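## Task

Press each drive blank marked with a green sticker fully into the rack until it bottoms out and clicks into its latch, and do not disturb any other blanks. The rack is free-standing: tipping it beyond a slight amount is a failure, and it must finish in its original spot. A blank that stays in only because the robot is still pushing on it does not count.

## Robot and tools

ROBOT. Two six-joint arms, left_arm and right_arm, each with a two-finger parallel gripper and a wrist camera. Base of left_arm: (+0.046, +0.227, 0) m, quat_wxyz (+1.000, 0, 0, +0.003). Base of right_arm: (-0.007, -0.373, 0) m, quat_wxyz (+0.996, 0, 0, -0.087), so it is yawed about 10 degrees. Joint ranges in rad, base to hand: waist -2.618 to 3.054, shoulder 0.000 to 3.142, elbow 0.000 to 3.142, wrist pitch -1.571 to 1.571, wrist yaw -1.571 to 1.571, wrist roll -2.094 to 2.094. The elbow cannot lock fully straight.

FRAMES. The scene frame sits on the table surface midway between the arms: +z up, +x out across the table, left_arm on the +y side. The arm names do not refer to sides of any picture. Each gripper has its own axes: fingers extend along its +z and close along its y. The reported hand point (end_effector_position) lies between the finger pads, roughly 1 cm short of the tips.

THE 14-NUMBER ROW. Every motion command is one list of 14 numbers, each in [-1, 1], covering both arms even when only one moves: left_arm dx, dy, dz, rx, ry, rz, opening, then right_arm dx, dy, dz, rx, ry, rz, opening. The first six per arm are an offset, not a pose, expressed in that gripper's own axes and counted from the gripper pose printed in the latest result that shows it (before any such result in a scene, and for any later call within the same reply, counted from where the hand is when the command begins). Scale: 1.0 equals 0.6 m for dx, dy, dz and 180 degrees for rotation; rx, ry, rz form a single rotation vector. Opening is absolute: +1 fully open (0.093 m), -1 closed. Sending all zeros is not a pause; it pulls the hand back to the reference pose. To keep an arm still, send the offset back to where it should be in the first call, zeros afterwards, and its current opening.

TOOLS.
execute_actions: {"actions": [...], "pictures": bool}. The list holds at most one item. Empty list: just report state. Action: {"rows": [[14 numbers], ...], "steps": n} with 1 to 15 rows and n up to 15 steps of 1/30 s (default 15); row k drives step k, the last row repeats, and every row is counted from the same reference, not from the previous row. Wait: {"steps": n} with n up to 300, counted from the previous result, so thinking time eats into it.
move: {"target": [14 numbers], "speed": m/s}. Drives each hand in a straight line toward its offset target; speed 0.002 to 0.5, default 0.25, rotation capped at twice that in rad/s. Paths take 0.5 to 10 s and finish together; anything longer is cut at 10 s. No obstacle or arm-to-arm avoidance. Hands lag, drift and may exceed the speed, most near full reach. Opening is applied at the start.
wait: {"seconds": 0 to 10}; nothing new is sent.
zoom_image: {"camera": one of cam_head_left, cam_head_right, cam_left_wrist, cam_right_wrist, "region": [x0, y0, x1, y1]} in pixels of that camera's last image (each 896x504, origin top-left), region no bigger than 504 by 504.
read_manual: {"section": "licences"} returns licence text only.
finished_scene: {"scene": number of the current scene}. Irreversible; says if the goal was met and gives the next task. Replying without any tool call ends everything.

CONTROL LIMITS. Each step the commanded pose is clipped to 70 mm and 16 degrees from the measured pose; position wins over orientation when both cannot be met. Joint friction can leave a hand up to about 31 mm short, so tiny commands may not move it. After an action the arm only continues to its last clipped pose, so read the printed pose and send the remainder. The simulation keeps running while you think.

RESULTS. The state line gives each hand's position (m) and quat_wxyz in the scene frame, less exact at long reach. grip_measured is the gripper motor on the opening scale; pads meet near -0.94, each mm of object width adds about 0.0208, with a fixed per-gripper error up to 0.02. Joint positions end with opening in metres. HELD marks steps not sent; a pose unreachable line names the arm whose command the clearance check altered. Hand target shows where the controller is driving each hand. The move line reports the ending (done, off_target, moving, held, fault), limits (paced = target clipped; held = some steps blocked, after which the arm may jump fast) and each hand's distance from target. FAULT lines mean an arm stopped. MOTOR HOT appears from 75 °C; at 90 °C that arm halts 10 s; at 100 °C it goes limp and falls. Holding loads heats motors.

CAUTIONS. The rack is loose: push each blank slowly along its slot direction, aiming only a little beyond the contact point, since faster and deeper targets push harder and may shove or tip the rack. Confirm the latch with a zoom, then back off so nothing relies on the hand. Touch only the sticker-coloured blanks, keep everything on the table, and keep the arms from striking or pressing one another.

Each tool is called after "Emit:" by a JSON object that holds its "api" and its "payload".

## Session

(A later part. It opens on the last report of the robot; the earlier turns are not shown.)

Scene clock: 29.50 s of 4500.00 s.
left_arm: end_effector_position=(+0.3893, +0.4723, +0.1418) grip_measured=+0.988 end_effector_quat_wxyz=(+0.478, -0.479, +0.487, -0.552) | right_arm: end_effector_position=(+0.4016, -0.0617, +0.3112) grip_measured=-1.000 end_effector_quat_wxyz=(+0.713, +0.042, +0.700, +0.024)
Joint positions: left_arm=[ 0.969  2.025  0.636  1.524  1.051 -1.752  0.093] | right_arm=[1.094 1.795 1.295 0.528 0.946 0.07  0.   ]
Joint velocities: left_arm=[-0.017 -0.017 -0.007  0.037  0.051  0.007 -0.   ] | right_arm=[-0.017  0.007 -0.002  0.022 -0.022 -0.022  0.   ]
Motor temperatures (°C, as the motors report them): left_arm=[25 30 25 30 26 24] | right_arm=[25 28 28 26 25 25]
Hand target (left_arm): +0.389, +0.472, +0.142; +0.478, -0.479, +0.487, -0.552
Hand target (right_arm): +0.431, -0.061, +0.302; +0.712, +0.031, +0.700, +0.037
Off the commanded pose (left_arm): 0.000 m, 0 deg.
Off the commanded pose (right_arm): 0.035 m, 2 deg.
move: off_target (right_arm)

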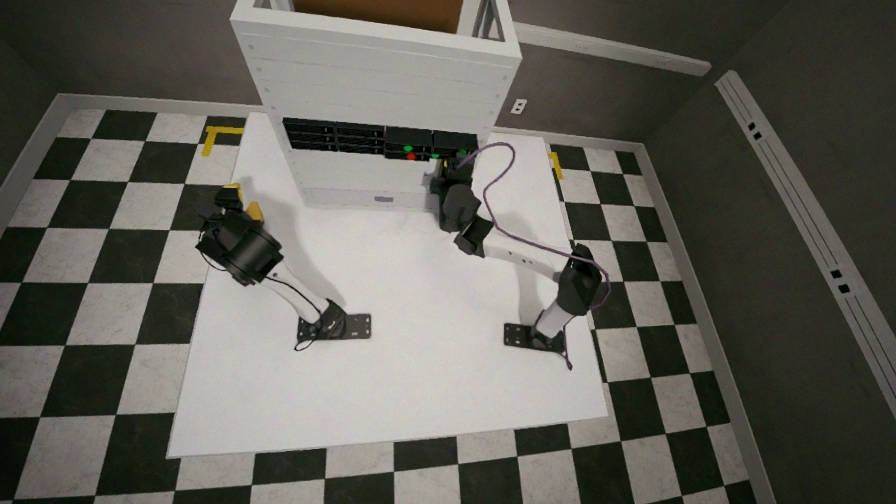

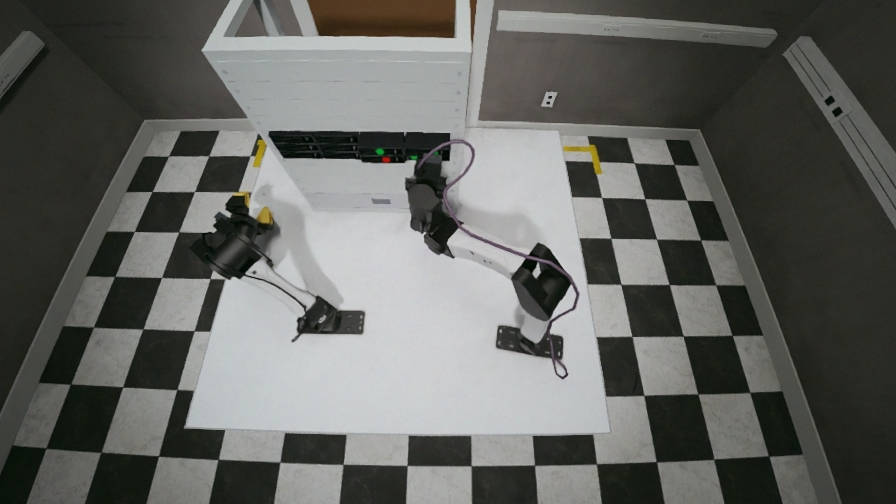

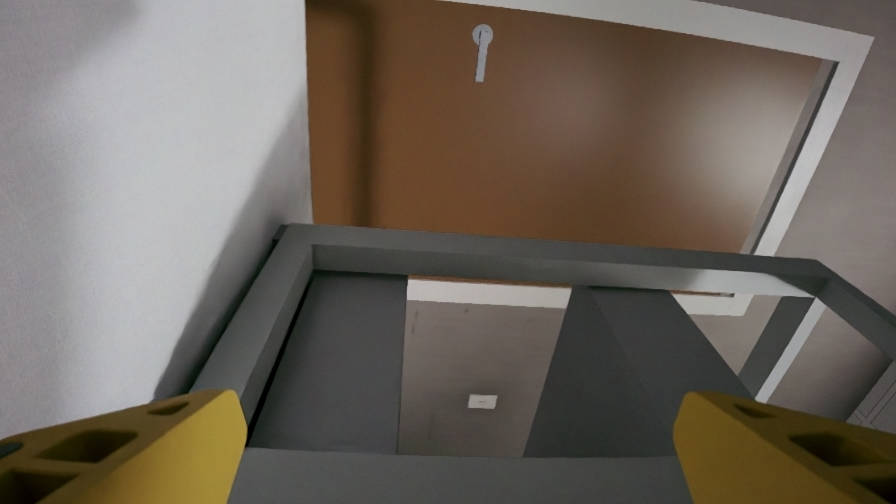

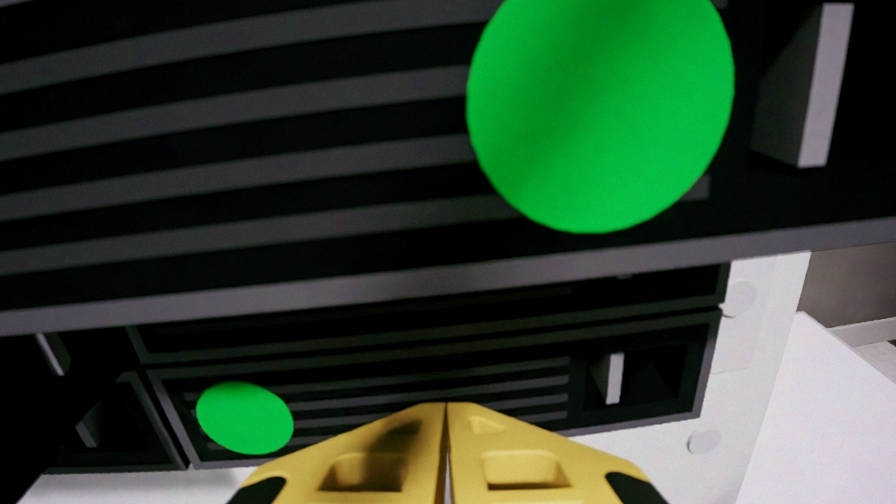

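Emit:
{"api": "move", "payload": {"target": [0,0,0,0,0,0,1,0,0,-0.11,0,0,0,-1]}}

Emit:
{"api": "move", "payload": {"target": [0,0,0,0,0,0,1,-0.115,0,0,0,0.17,-0.03,-1]}}

Scene clock: 32.83 s of 4500.00 s.
left_arm: end_effector_position=(+0.3893, +0.4723, +0.1418) grip_measured=+0.988 end_effector_quat_wxyz=(+0.478, -0.479, +0.487, -0.552) | right_arm: end_effector_position=(+0.3390, -0.0556, +0.3125) grip_measured=-1.000 end_effector_quat_wxyz=(+0.713, +0.044, +0.699, +0.030)
Joint positions: left_arm=[ 0.969  2.025  0.636  1.524  1.051 -1.752  0.093] | right_arm=[1.239 1.686 1.166 0.561 1.087 0.068 0.   ]
Joint velocities: left_arm=[ 0.007 -0.032 -0.012  0.037  0.022 -0.007 -0.001] | right_arm=[ 0.002 -0.002 -0.017  0.007  0.037 -0.007  0.   ]
Motor temperatures (°C, as the motors report them): left_arm=[25 31 25 30 26 24] | right_arm=[25 28 29 27 25 25]
Hand target (left_arm): +0.389, +0.472, +0.142; +0.478, -0.479, +0.487, -0.552
Hand target (right_arm): +0.336, -0.059, +0.311; +0.713, +0.041, +0.699, +0.024
Off the commanded pose (left_arm): 0.000 m, 0 deg.
Off the commanded pose (right_arm): 0.006 m, 1 deg.
move: done

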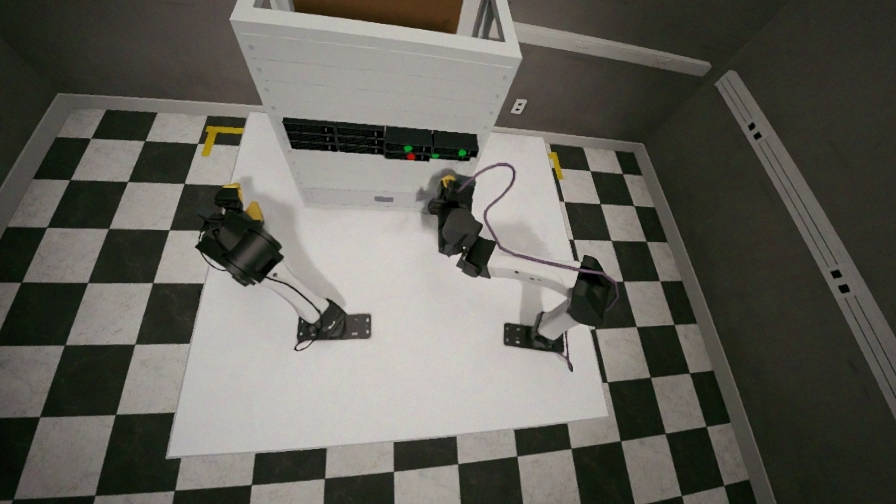

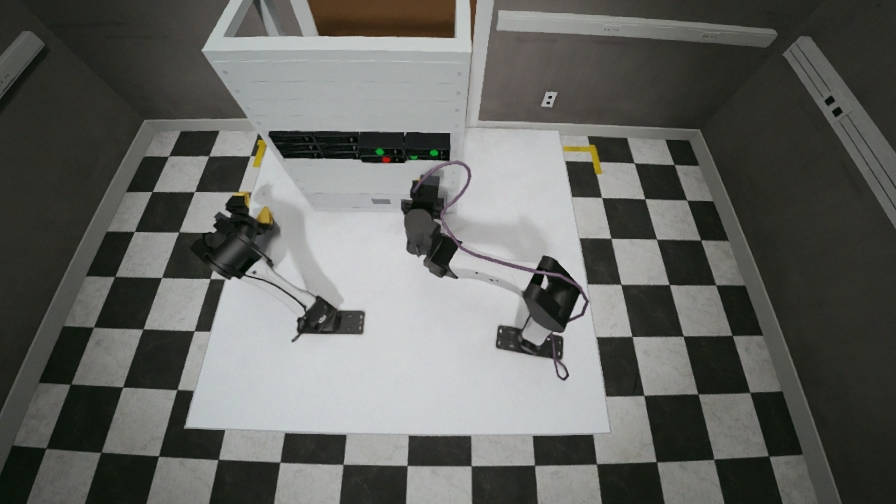

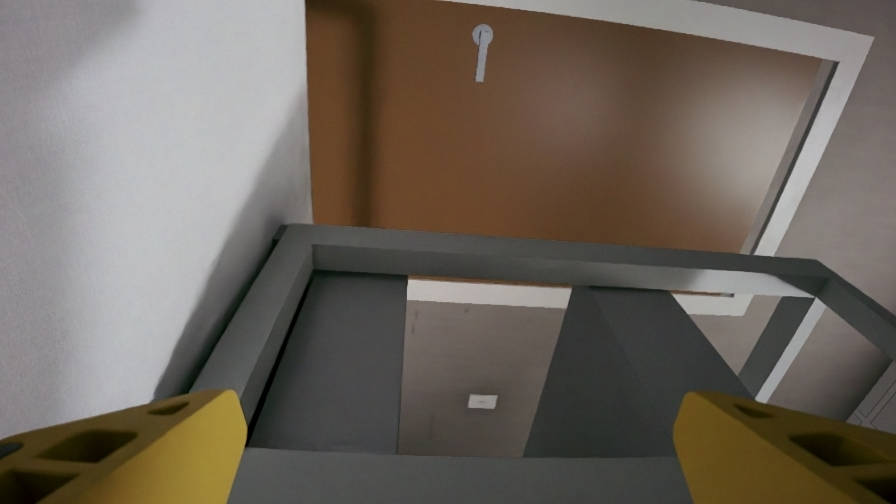

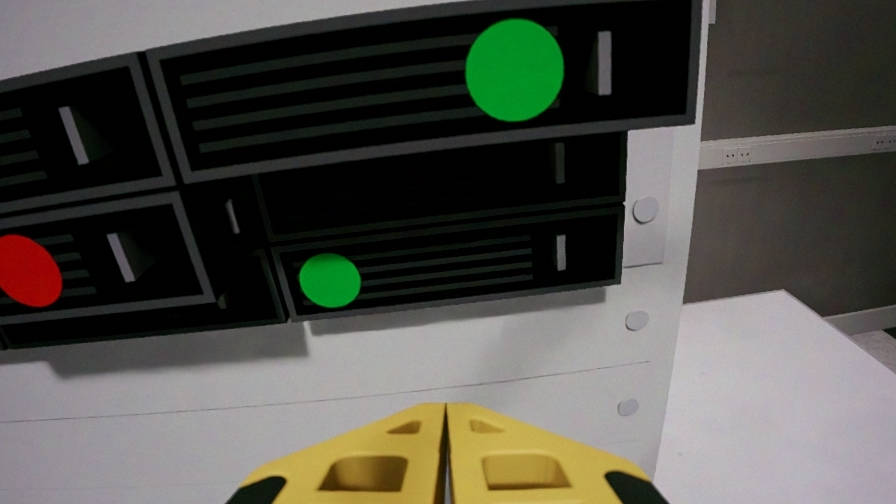

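Scene clock: 34.97 s of 4500.00 s.
left_arm: end_effector_position=(+0.3893, +0.4723, +0.1418) grip_measured=+0.988 end_effector_quat_wxyz=(+0.478, -0.479, +0.487, -0.552) | right_arm: end_effector_position=(+0.3335, -0.0598, +0.3889) grip_measured=-1.000 end_effector_quat_wxyz=(+0.509, +0.003, +0.861, +0.013)
Joint positions: left_arm=[ 0.969  2.025  0.636  1.524  1.051 -1.752  0.093] | right_arm=[ 1.187  1.968  2.443 -1.262  0.823  0.664  0.   ]
Joint velocities: left_arm=[-0.002 -0.007 -0.032 -0.095 -0.139 -0.037 -0.   ] | right_arm=[ 0.002 -0.007  0.002 -0.051 -0.037  0.007  0.   ]
Motor temperatures (°C, as the motors report them): left_arm=[25 31 25 30 26 24] | right_arm=[25 29 29 27 25 25]
Hand target (left_arm): +0.389, +0.472, +0.142; +0.478, -0.479, +0.487, -0.552
Hand target (right_arm): +0.339, -0.059, +0.381; +0.502, +0.007, +0.865, +0.006
Off the commanded pose (left_arm): 0.000 m, 0 deg.
Off the commanded pose (right_arm): 0.009 m, 1 deg.
move: done

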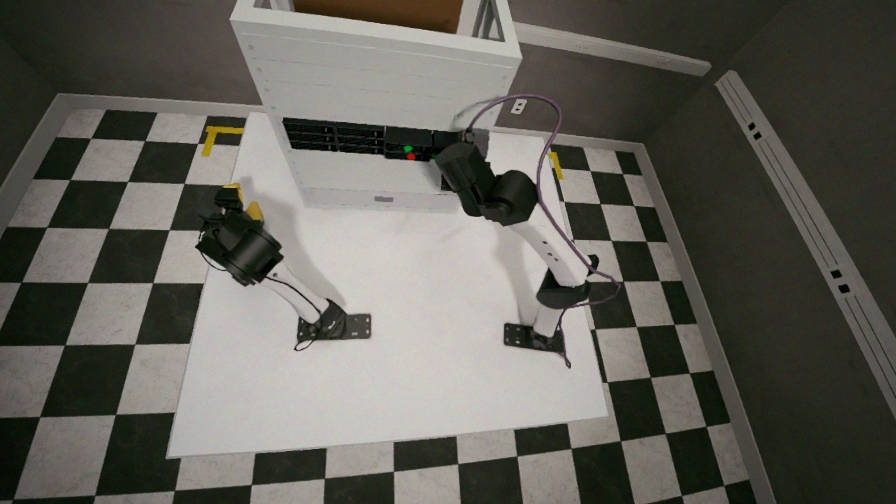

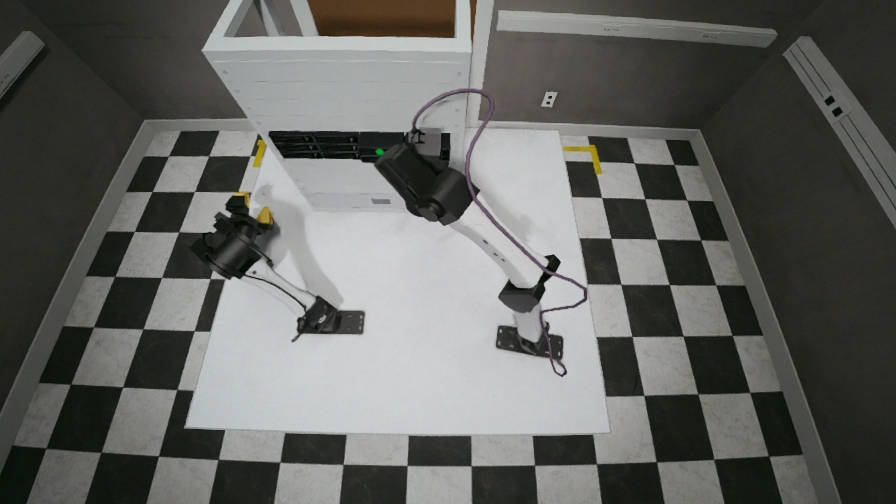

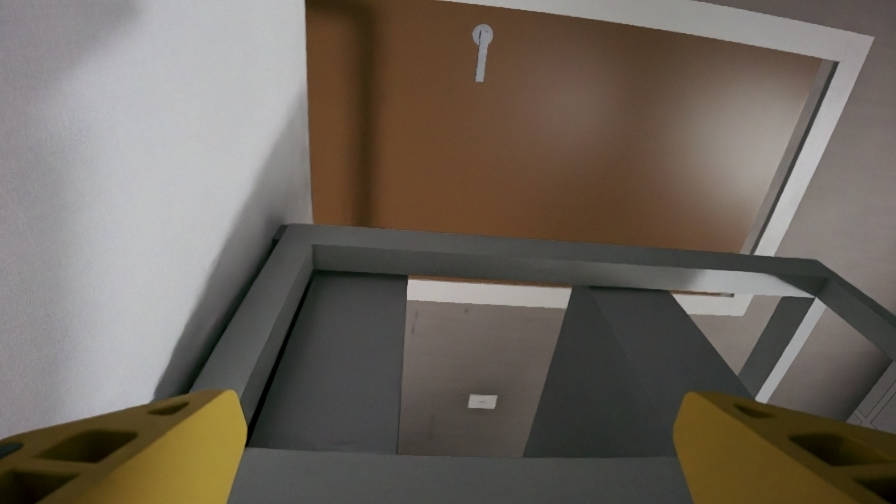

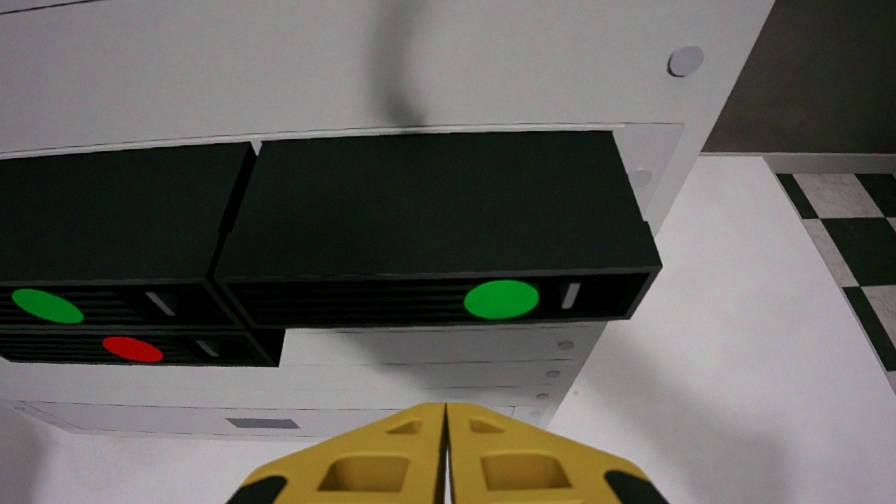

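Emit:
{"api": "move", "payload": {"target": [0,0,0,0,0,0,1,0.014,0,0.026,-0.125,-0.06,-0.055,-1]}}

Scene clock: 38.00 s of 4500.00 s.
left_arm: end_effector_position=(+0.3893, +0.4723, +0.1418) grip_measured=+0.988 end_effector_quat_wxyz=(+0.478, -0.479, +0.487, -0.552) | right_arm: end_effector_position=(+0.3423, -0.0547, +0.3746) grip_measured=-1.000 end_effector_quat_wxyz=(+0.574, -0.169, +0.789, +0.140)
Joint positions: left_arm=[ 0.969  2.025  0.636  1.524  1.051 -1.752  0.093] | right_arm=[ 1.055  1.533  1.584 -0.385  0.409  0.166  0.   ]
Joint velocities: left_arm=[-0.007 -0.012 -0.017  0.022 -0.051  0.037 -0.001] | right_arm=[ 0.007  0.012 -0.012 -0.007 -0.037 -0.007  0.   ]
Motor temperatures (°C, as the motors report them): left_arm=[25 31 25 30 26 24] | right_arm=[25 29 29 27 25 25]
Hand target (left_arm): +0.389, +0.472, +0.142; +0.478, -0.479, +0.487, -0.552
Hand target (right_arm): +0.343, -0.061, +0.374; +0.576, -0.170, +0.788, +0.137
Off the commanded pose (left_arm): 0.000 m, 0 deg.
Off the commanded pose (right_arm): 0.005 m, 1 deg.
move: done

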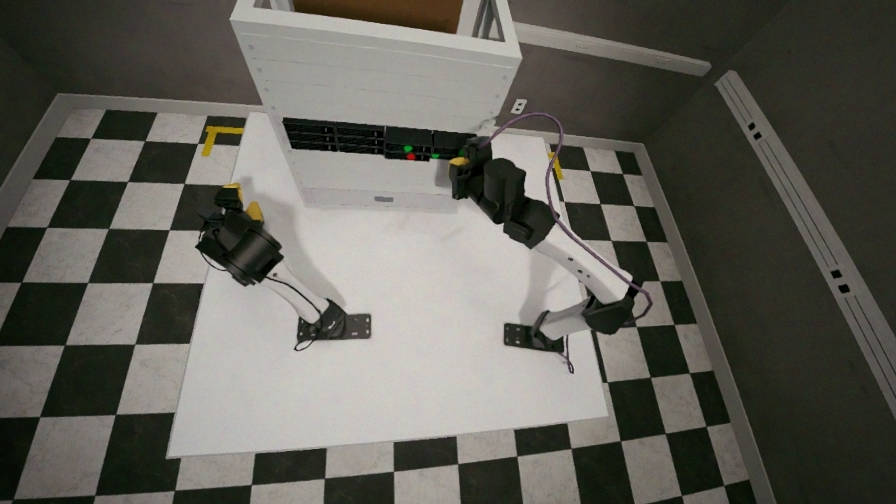

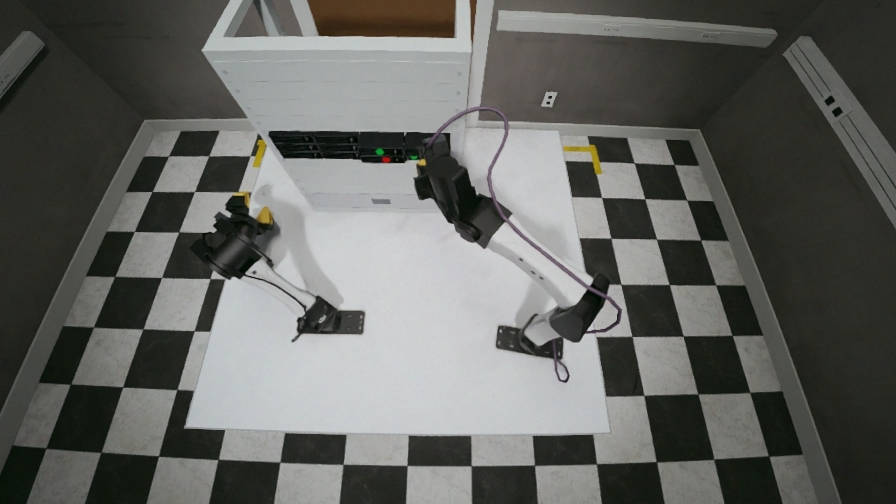

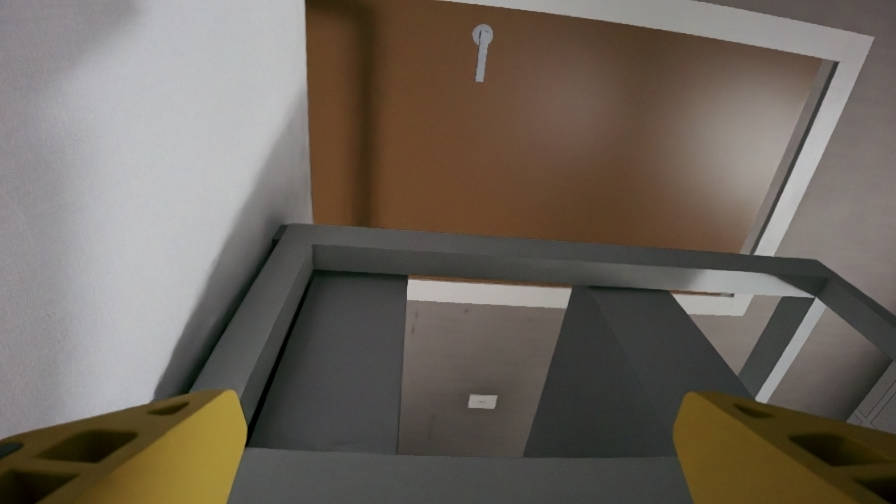

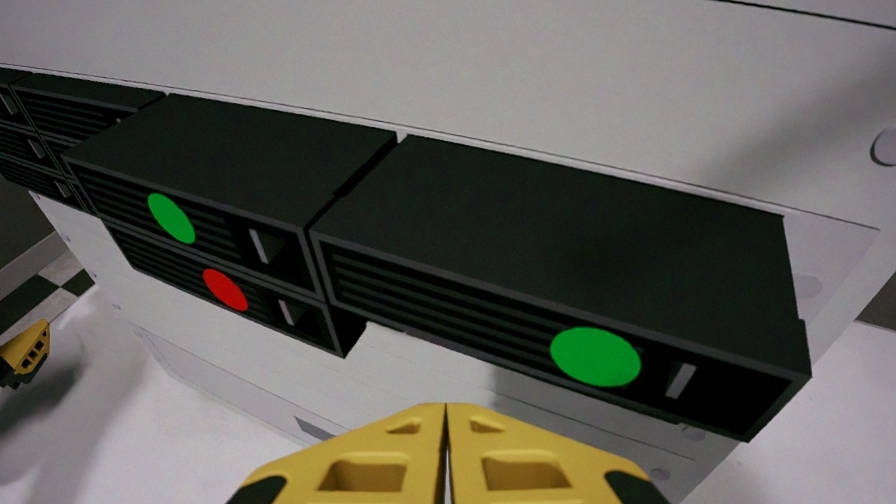

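Emit:
{"api": "move", "payload": {"target": [0,0,0,0,0,0,1,-0.036,-0.06,0.123,0,0,0,-1], "speed": 0.025}}

Scene clock: 43.27 s of 4500.00 s.
left_arm: end_effector_position=(+0.3893, +0.4723, +0.1418) grip_measured=+0.988 end_effector_quat_wxyz=(+0.478, -0.479, +0.487, -0.552) | right_arm: end_effector_position=(+0.4011, -0.0573, +0.3763) grip_measured=-1.000 end_effector_quat_wxyz=(+0.559, -0.182, +0.795, +0.150)
Joint positions: left_arm=[ 0.969  2.025  0.636  1.524  1.051 -1.752  0.093] | right_arm=[ 0.907  1.691  1.78  -0.435  0.231  0.12   0.   ]
Joint velocities: left_arm=[ 0.002 -0.002 -0.002  0.022  0.081 -0.037 -0.   ] | right_arm=[-0.002  0.002 -0.007  0.037  0.022  0.022  0.   ]
Motor temperatures (°C, as the motors report them): left_arm=[25 32 26 31 26 24] | right_arm=[25 29 30 28 25 25]
Hand target (left_arm): +0.389, +0.472, +0.142; +0.478, -0.479, +0.487, -0.552
Hand target (right_arm): +0.426, -0.057, +0.372; +0.574, -0.169, +0.789, +0.141
Off the commanded pose (left_arm): 0.000 m, 0 deg.
Off the commanded pose (right_arm): 0.027 m, 3 deg.
move: off_target (right_arm)

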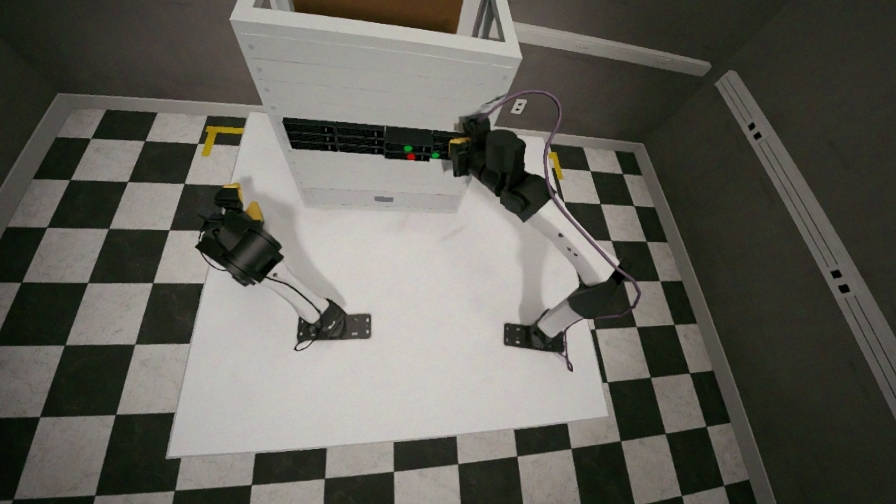

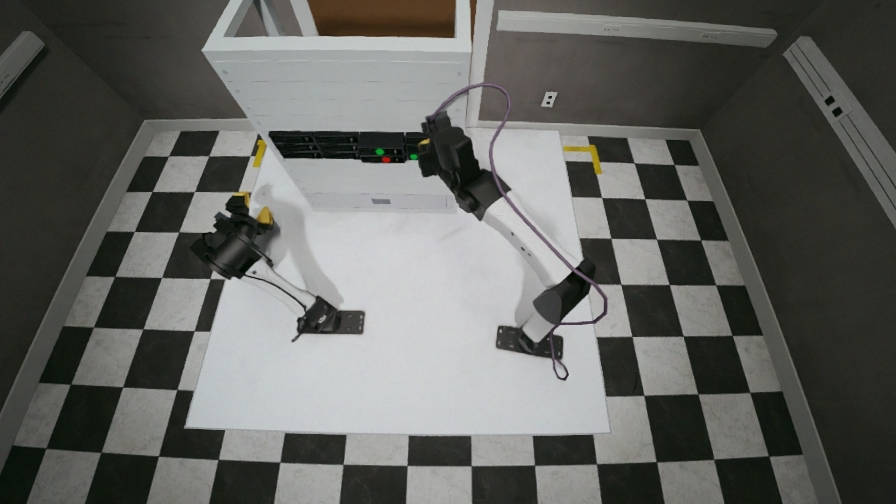

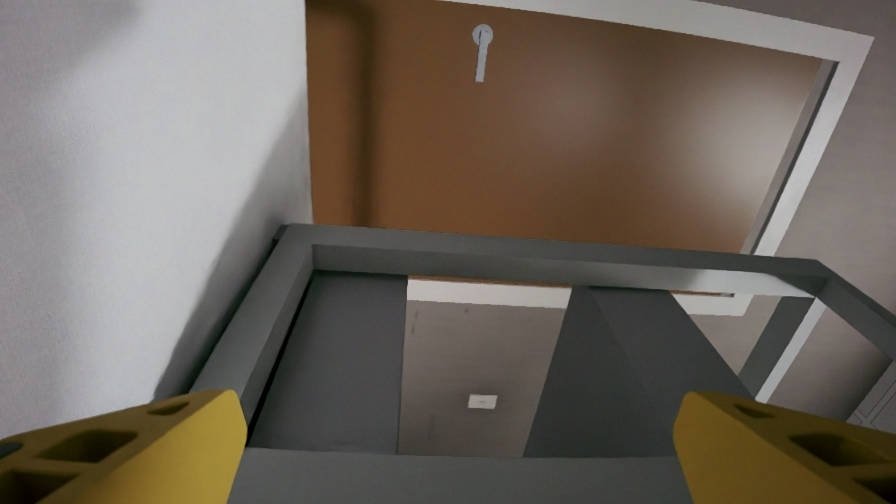

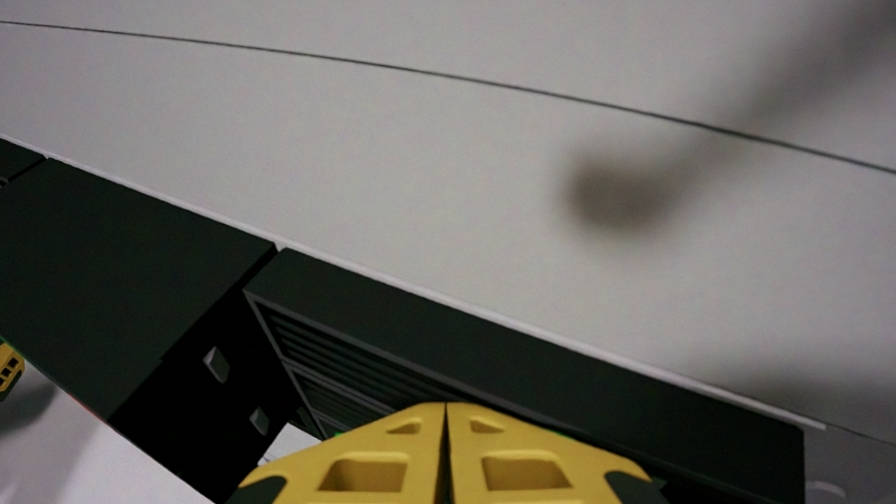

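Emit:
{"api": "move", "payload": {"target": [0,0,0,0,0,0,1,0.031,0.046,-0.083,0,0,0,-1]}}

Emit:
{"api": "move", "payload": {"target": [0,0,0,0,0,0,1,-0.028,0.142,0.066,0,0,0,-1]}}

Scene clock: 46.00 s of 4500.00 s.
left_arm: end_effector_position=(+0.3893, +0.4723, +0.1418) grip_measured=+0.988 end_effector_quat_wxyz=(+0.478, -0.479, +0.487, -0.552) | right_arm: end_effector_position=(+0.3443, -0.0555, +0.3823) grip_measured=-1.000 end_effector_quat_wxyz=(+0.564, -0.184, +0.790, +0.152)
Joint positions: left_arm=[ 0.969  2.025  0.636  1.524  1.051 -1.752  0.093] | right_arm=[ 1.029  1.543  1.639 -0.44   0.344  0.155  0.   ]
Joint velocities: left_arm=[-0.007  0.017 -0.007 -0.037  0.022  0.037  0.001] | right_arm=[ 0.002 -0.017  0.002  0.051 -0.007  0.007  0.   ]
Motor temperatures (°C, as the motors report them): left_arm=[25 32 26 31 26 24] | right_arm=[25 29 30 29 25 25]
Hand target (left_arm): +0.389, +0.472, +0.142; +0.478, -0.479, +0.487, -0.552
Hand target (right_arm): +0.341, -0.056, +0.376; +0.559, -0.182, +0.795, +0.150
Off the commanded pose (left_arm): 0.000 m, 0 deg.
Off the commanded pose (right_arm): 0.007 m, 1 deg.
move: done

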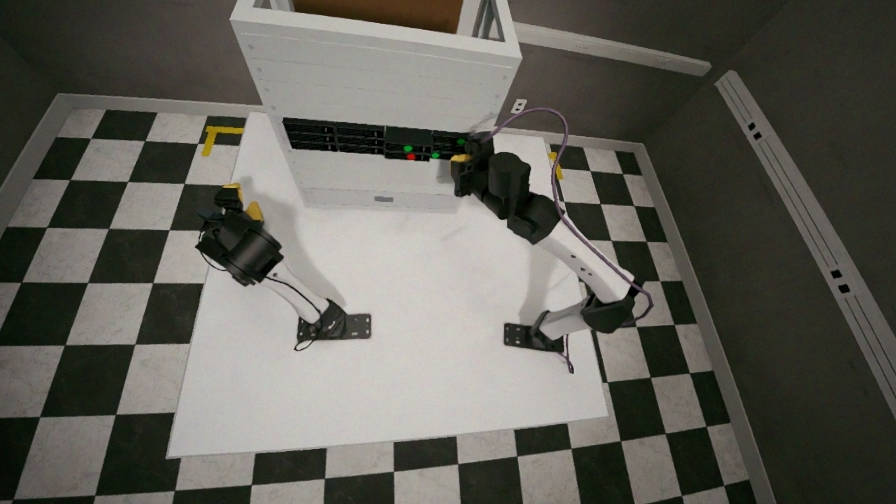

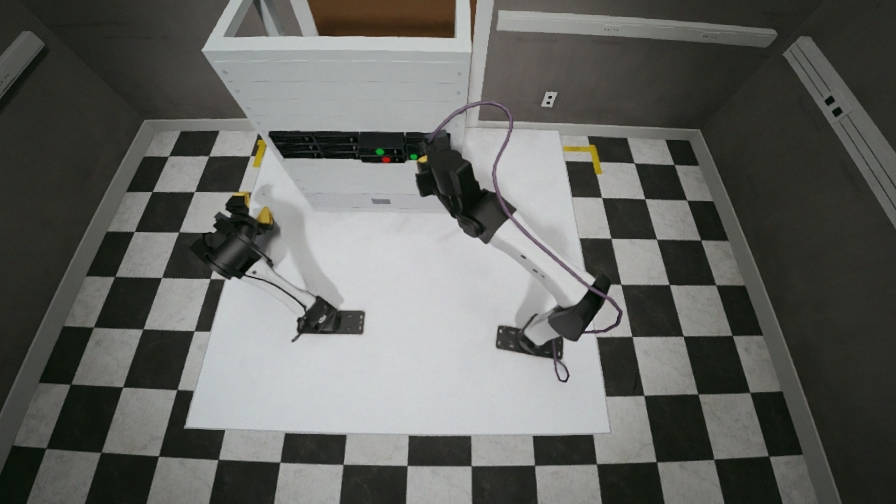

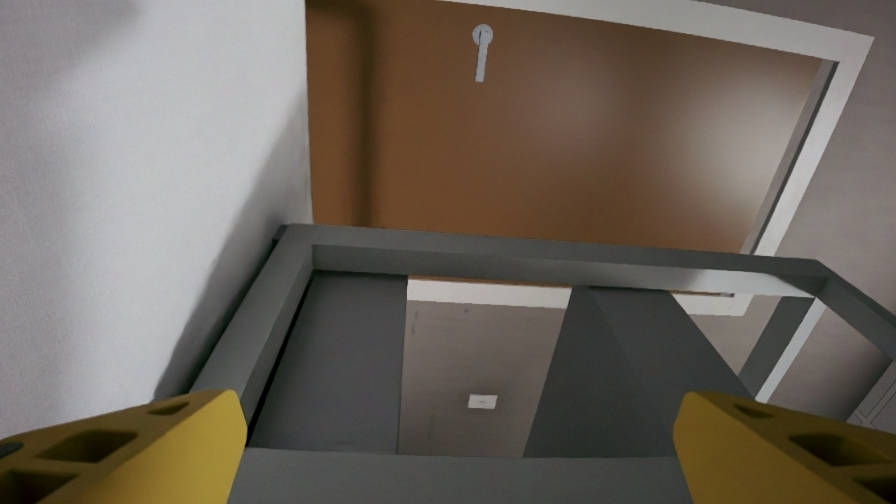

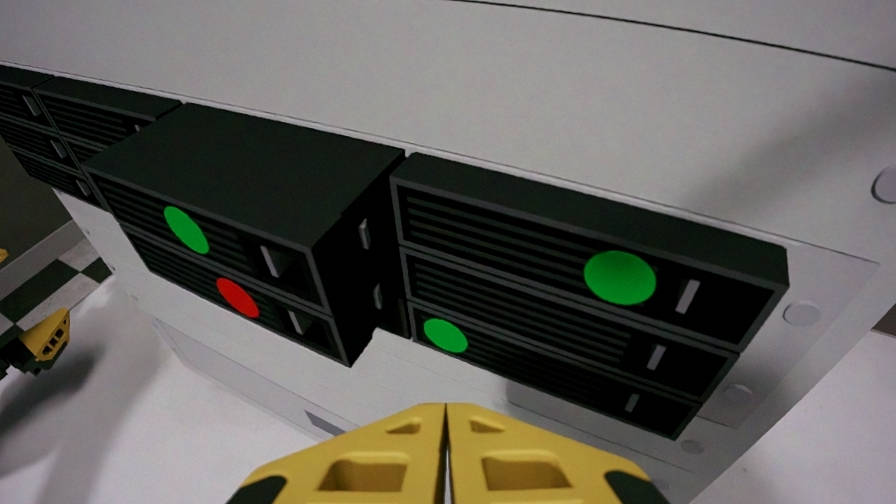

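Scene clock: 47.00 s of 4500.00 s.
left_arm: end_effector_position=(+0.3893, +0.4723, +0.1418) grip_measured=+0.988 end_effector_quat_wxyz=(+0.478, -0.479, +0.487, -0.552) | right_arm: end_effector_position=(+0.3428, +0.0384, +0.3903) grip_measured=-1.000 end_effector_quat_wxyz=(+0.568, -0.186, +0.786, +0.154)
Joint positions: left_arm=[ 0.969  2.025  0.636  1.524  1.051 -1.752  0.093] | right_arm=[ 1.187  1.853  2.023 -0.524  0.489  0.204  0.   ]
Joint velocities: left_arm=[-0.017 -0.012  0.002 -0.051  0.037  0.007  0.   ] | right_arm=[-0.002 -0.007  0.022 -0.007 -0.007  0.066  0.   ]
Motor temperatures (°C, as the motors report them): left_arm=[25 32 26 31 26 24] | right_arm=[25 29 30 29 25 25]
Hand target (left_arm): +0.389, +0.472, +0.142; +0.478, -0.479, +0.487, -0.552
Hand target (right_arm): +0.343, +0.040, +0.387; +0.565, -0.184, +0.790, +0.152
Off the commanded pose (left_arm): 0.000 m, 0 deg.
Off the commanded pose (right_arm): 0.002 m, 1 deg.
move: done

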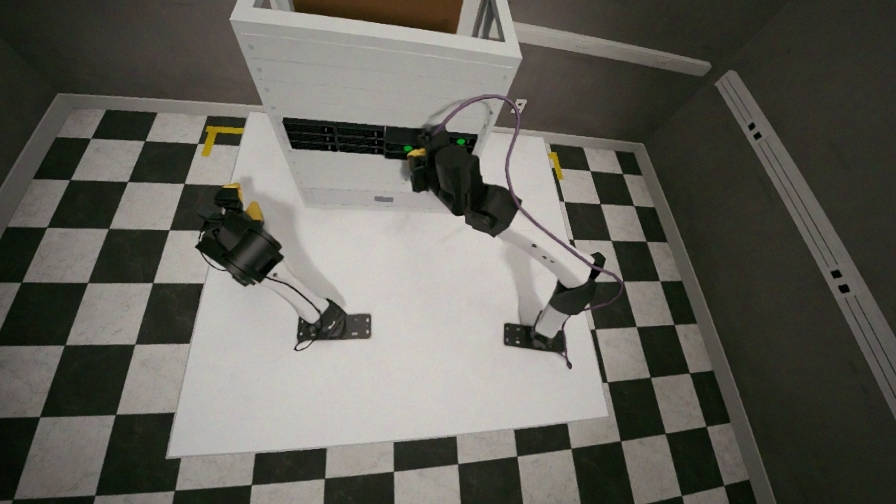

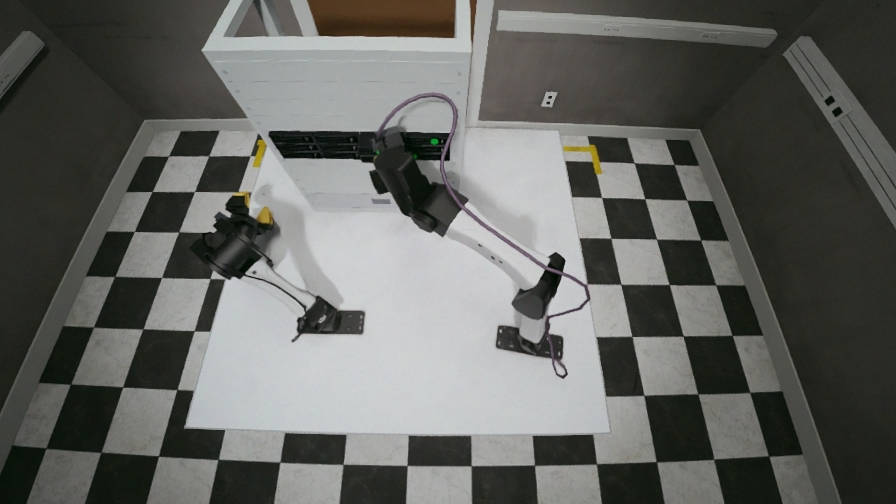

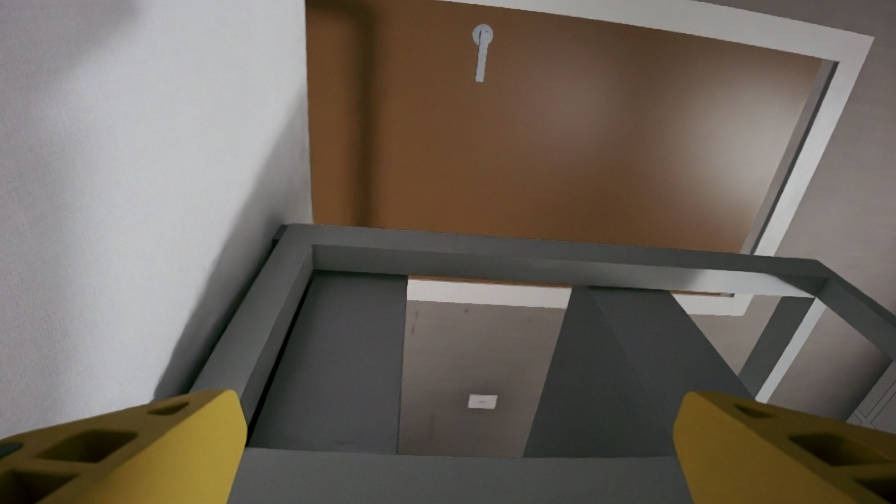

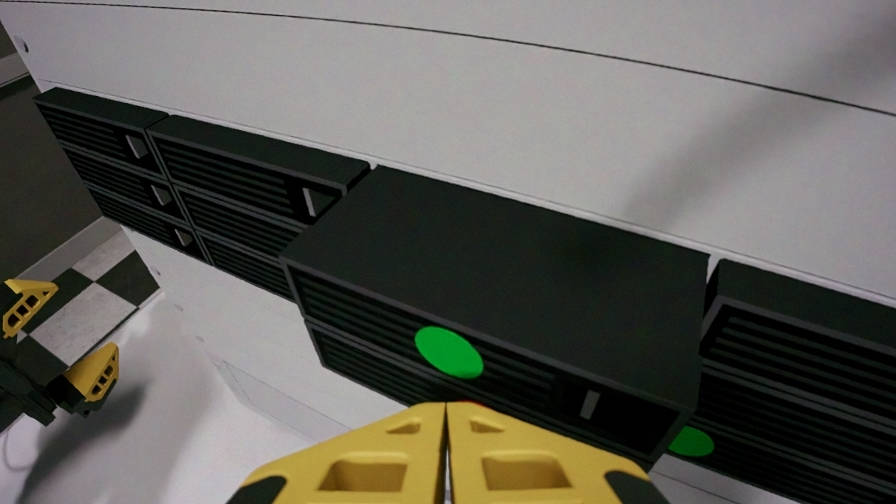

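x +.03, y +.01, z −.012.

Emit:
{"api": "move", "payload": {"target": [0,0,0,0,0,0,1,0.003,-0.009,0.056,0,0,0,-1], "speed": 0.04}}

Scene clock: 49.37 s of 4500.00 s.
left_arm: end_effector_position=(+0.3893, +0.4723, +0.1418) grip_measured=+0.988 end_effector_quat_wxyz=(+0.478, -0.479, +0.487, -0.552) | right_arm: end_effector_position=(+0.3625, +0.0453, +0.3839) grip_measured=-1.000 end_effector_quat_wxyz=(+0.568, -0.186, +0.786, +0.160)
Joint positions: left_arm=[ 0.969  2.025  0.636  1.524  1.051 -1.752  0.093] | right_arm=[ 1.152  1.91   2.068 -0.502  0.447  0.196  0.   ]
Joint velocities: left_arm=[-0.002 -0.012  0.017  0.007  0.007  0.066  0.   ] | right_arm=[ 0.022  0.002  0.012  0.022 -0.022  0.007  0.   ]
Motor temperatures (°C, as the motors report them): left_arm=[25 32 26 31 26 24] | right_arm=[25 29 30 29 25 25]
Hand target (left_arm): +0.389, +0.472, +0.142; +0.478, -0.479, +0.487, -0.552
Hand target (right_arm): +0.373, +0.048, +0.378; +0.569, -0.186, +0.786, +0.154
Off the commanded pose (left_arm): 0.000 m, 0 deg.
Off the commanded pose (right_arm): 0.012 m, 1 deg.
move: off_target (right_arm)

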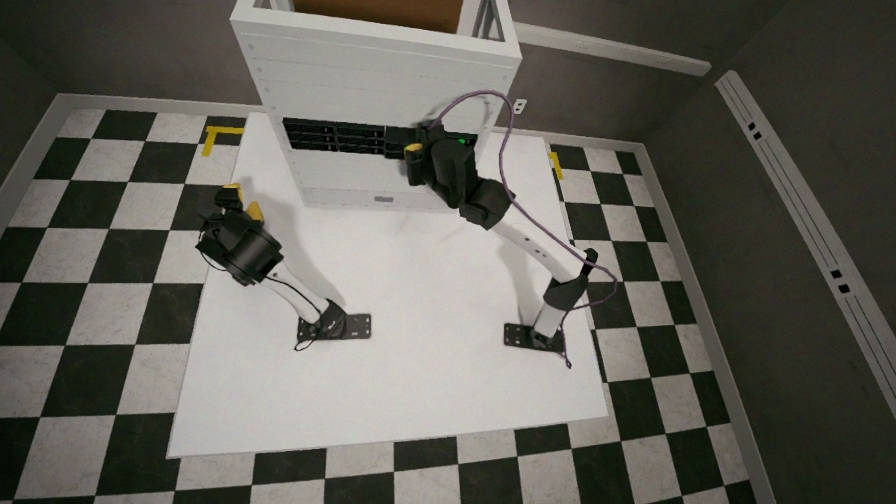

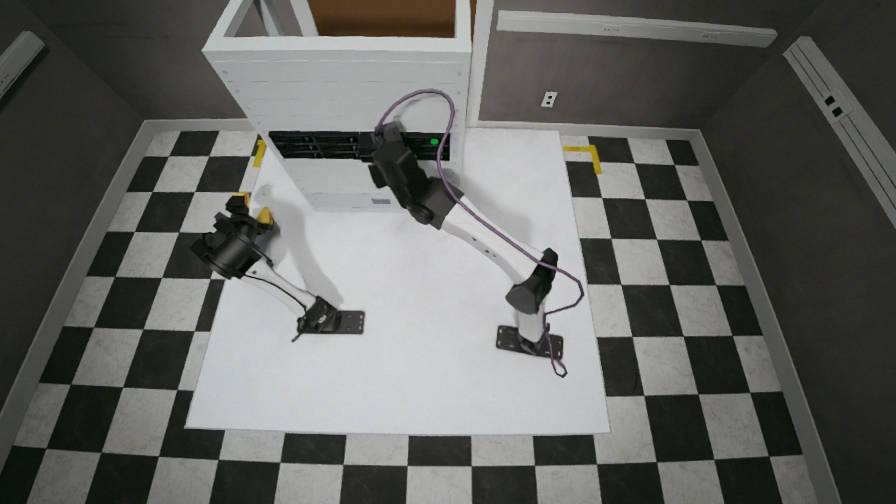

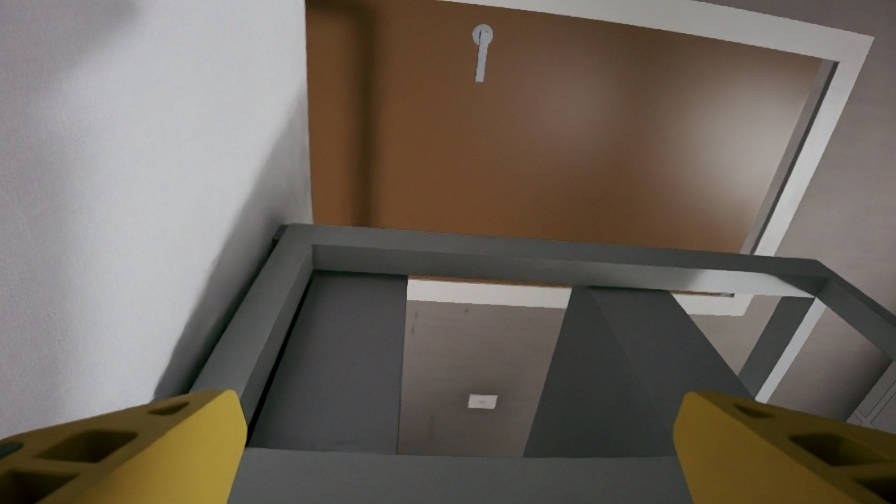

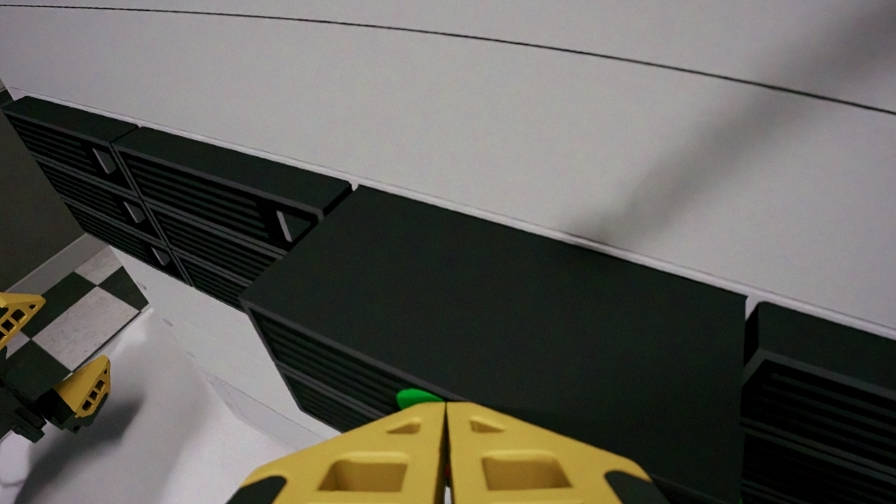

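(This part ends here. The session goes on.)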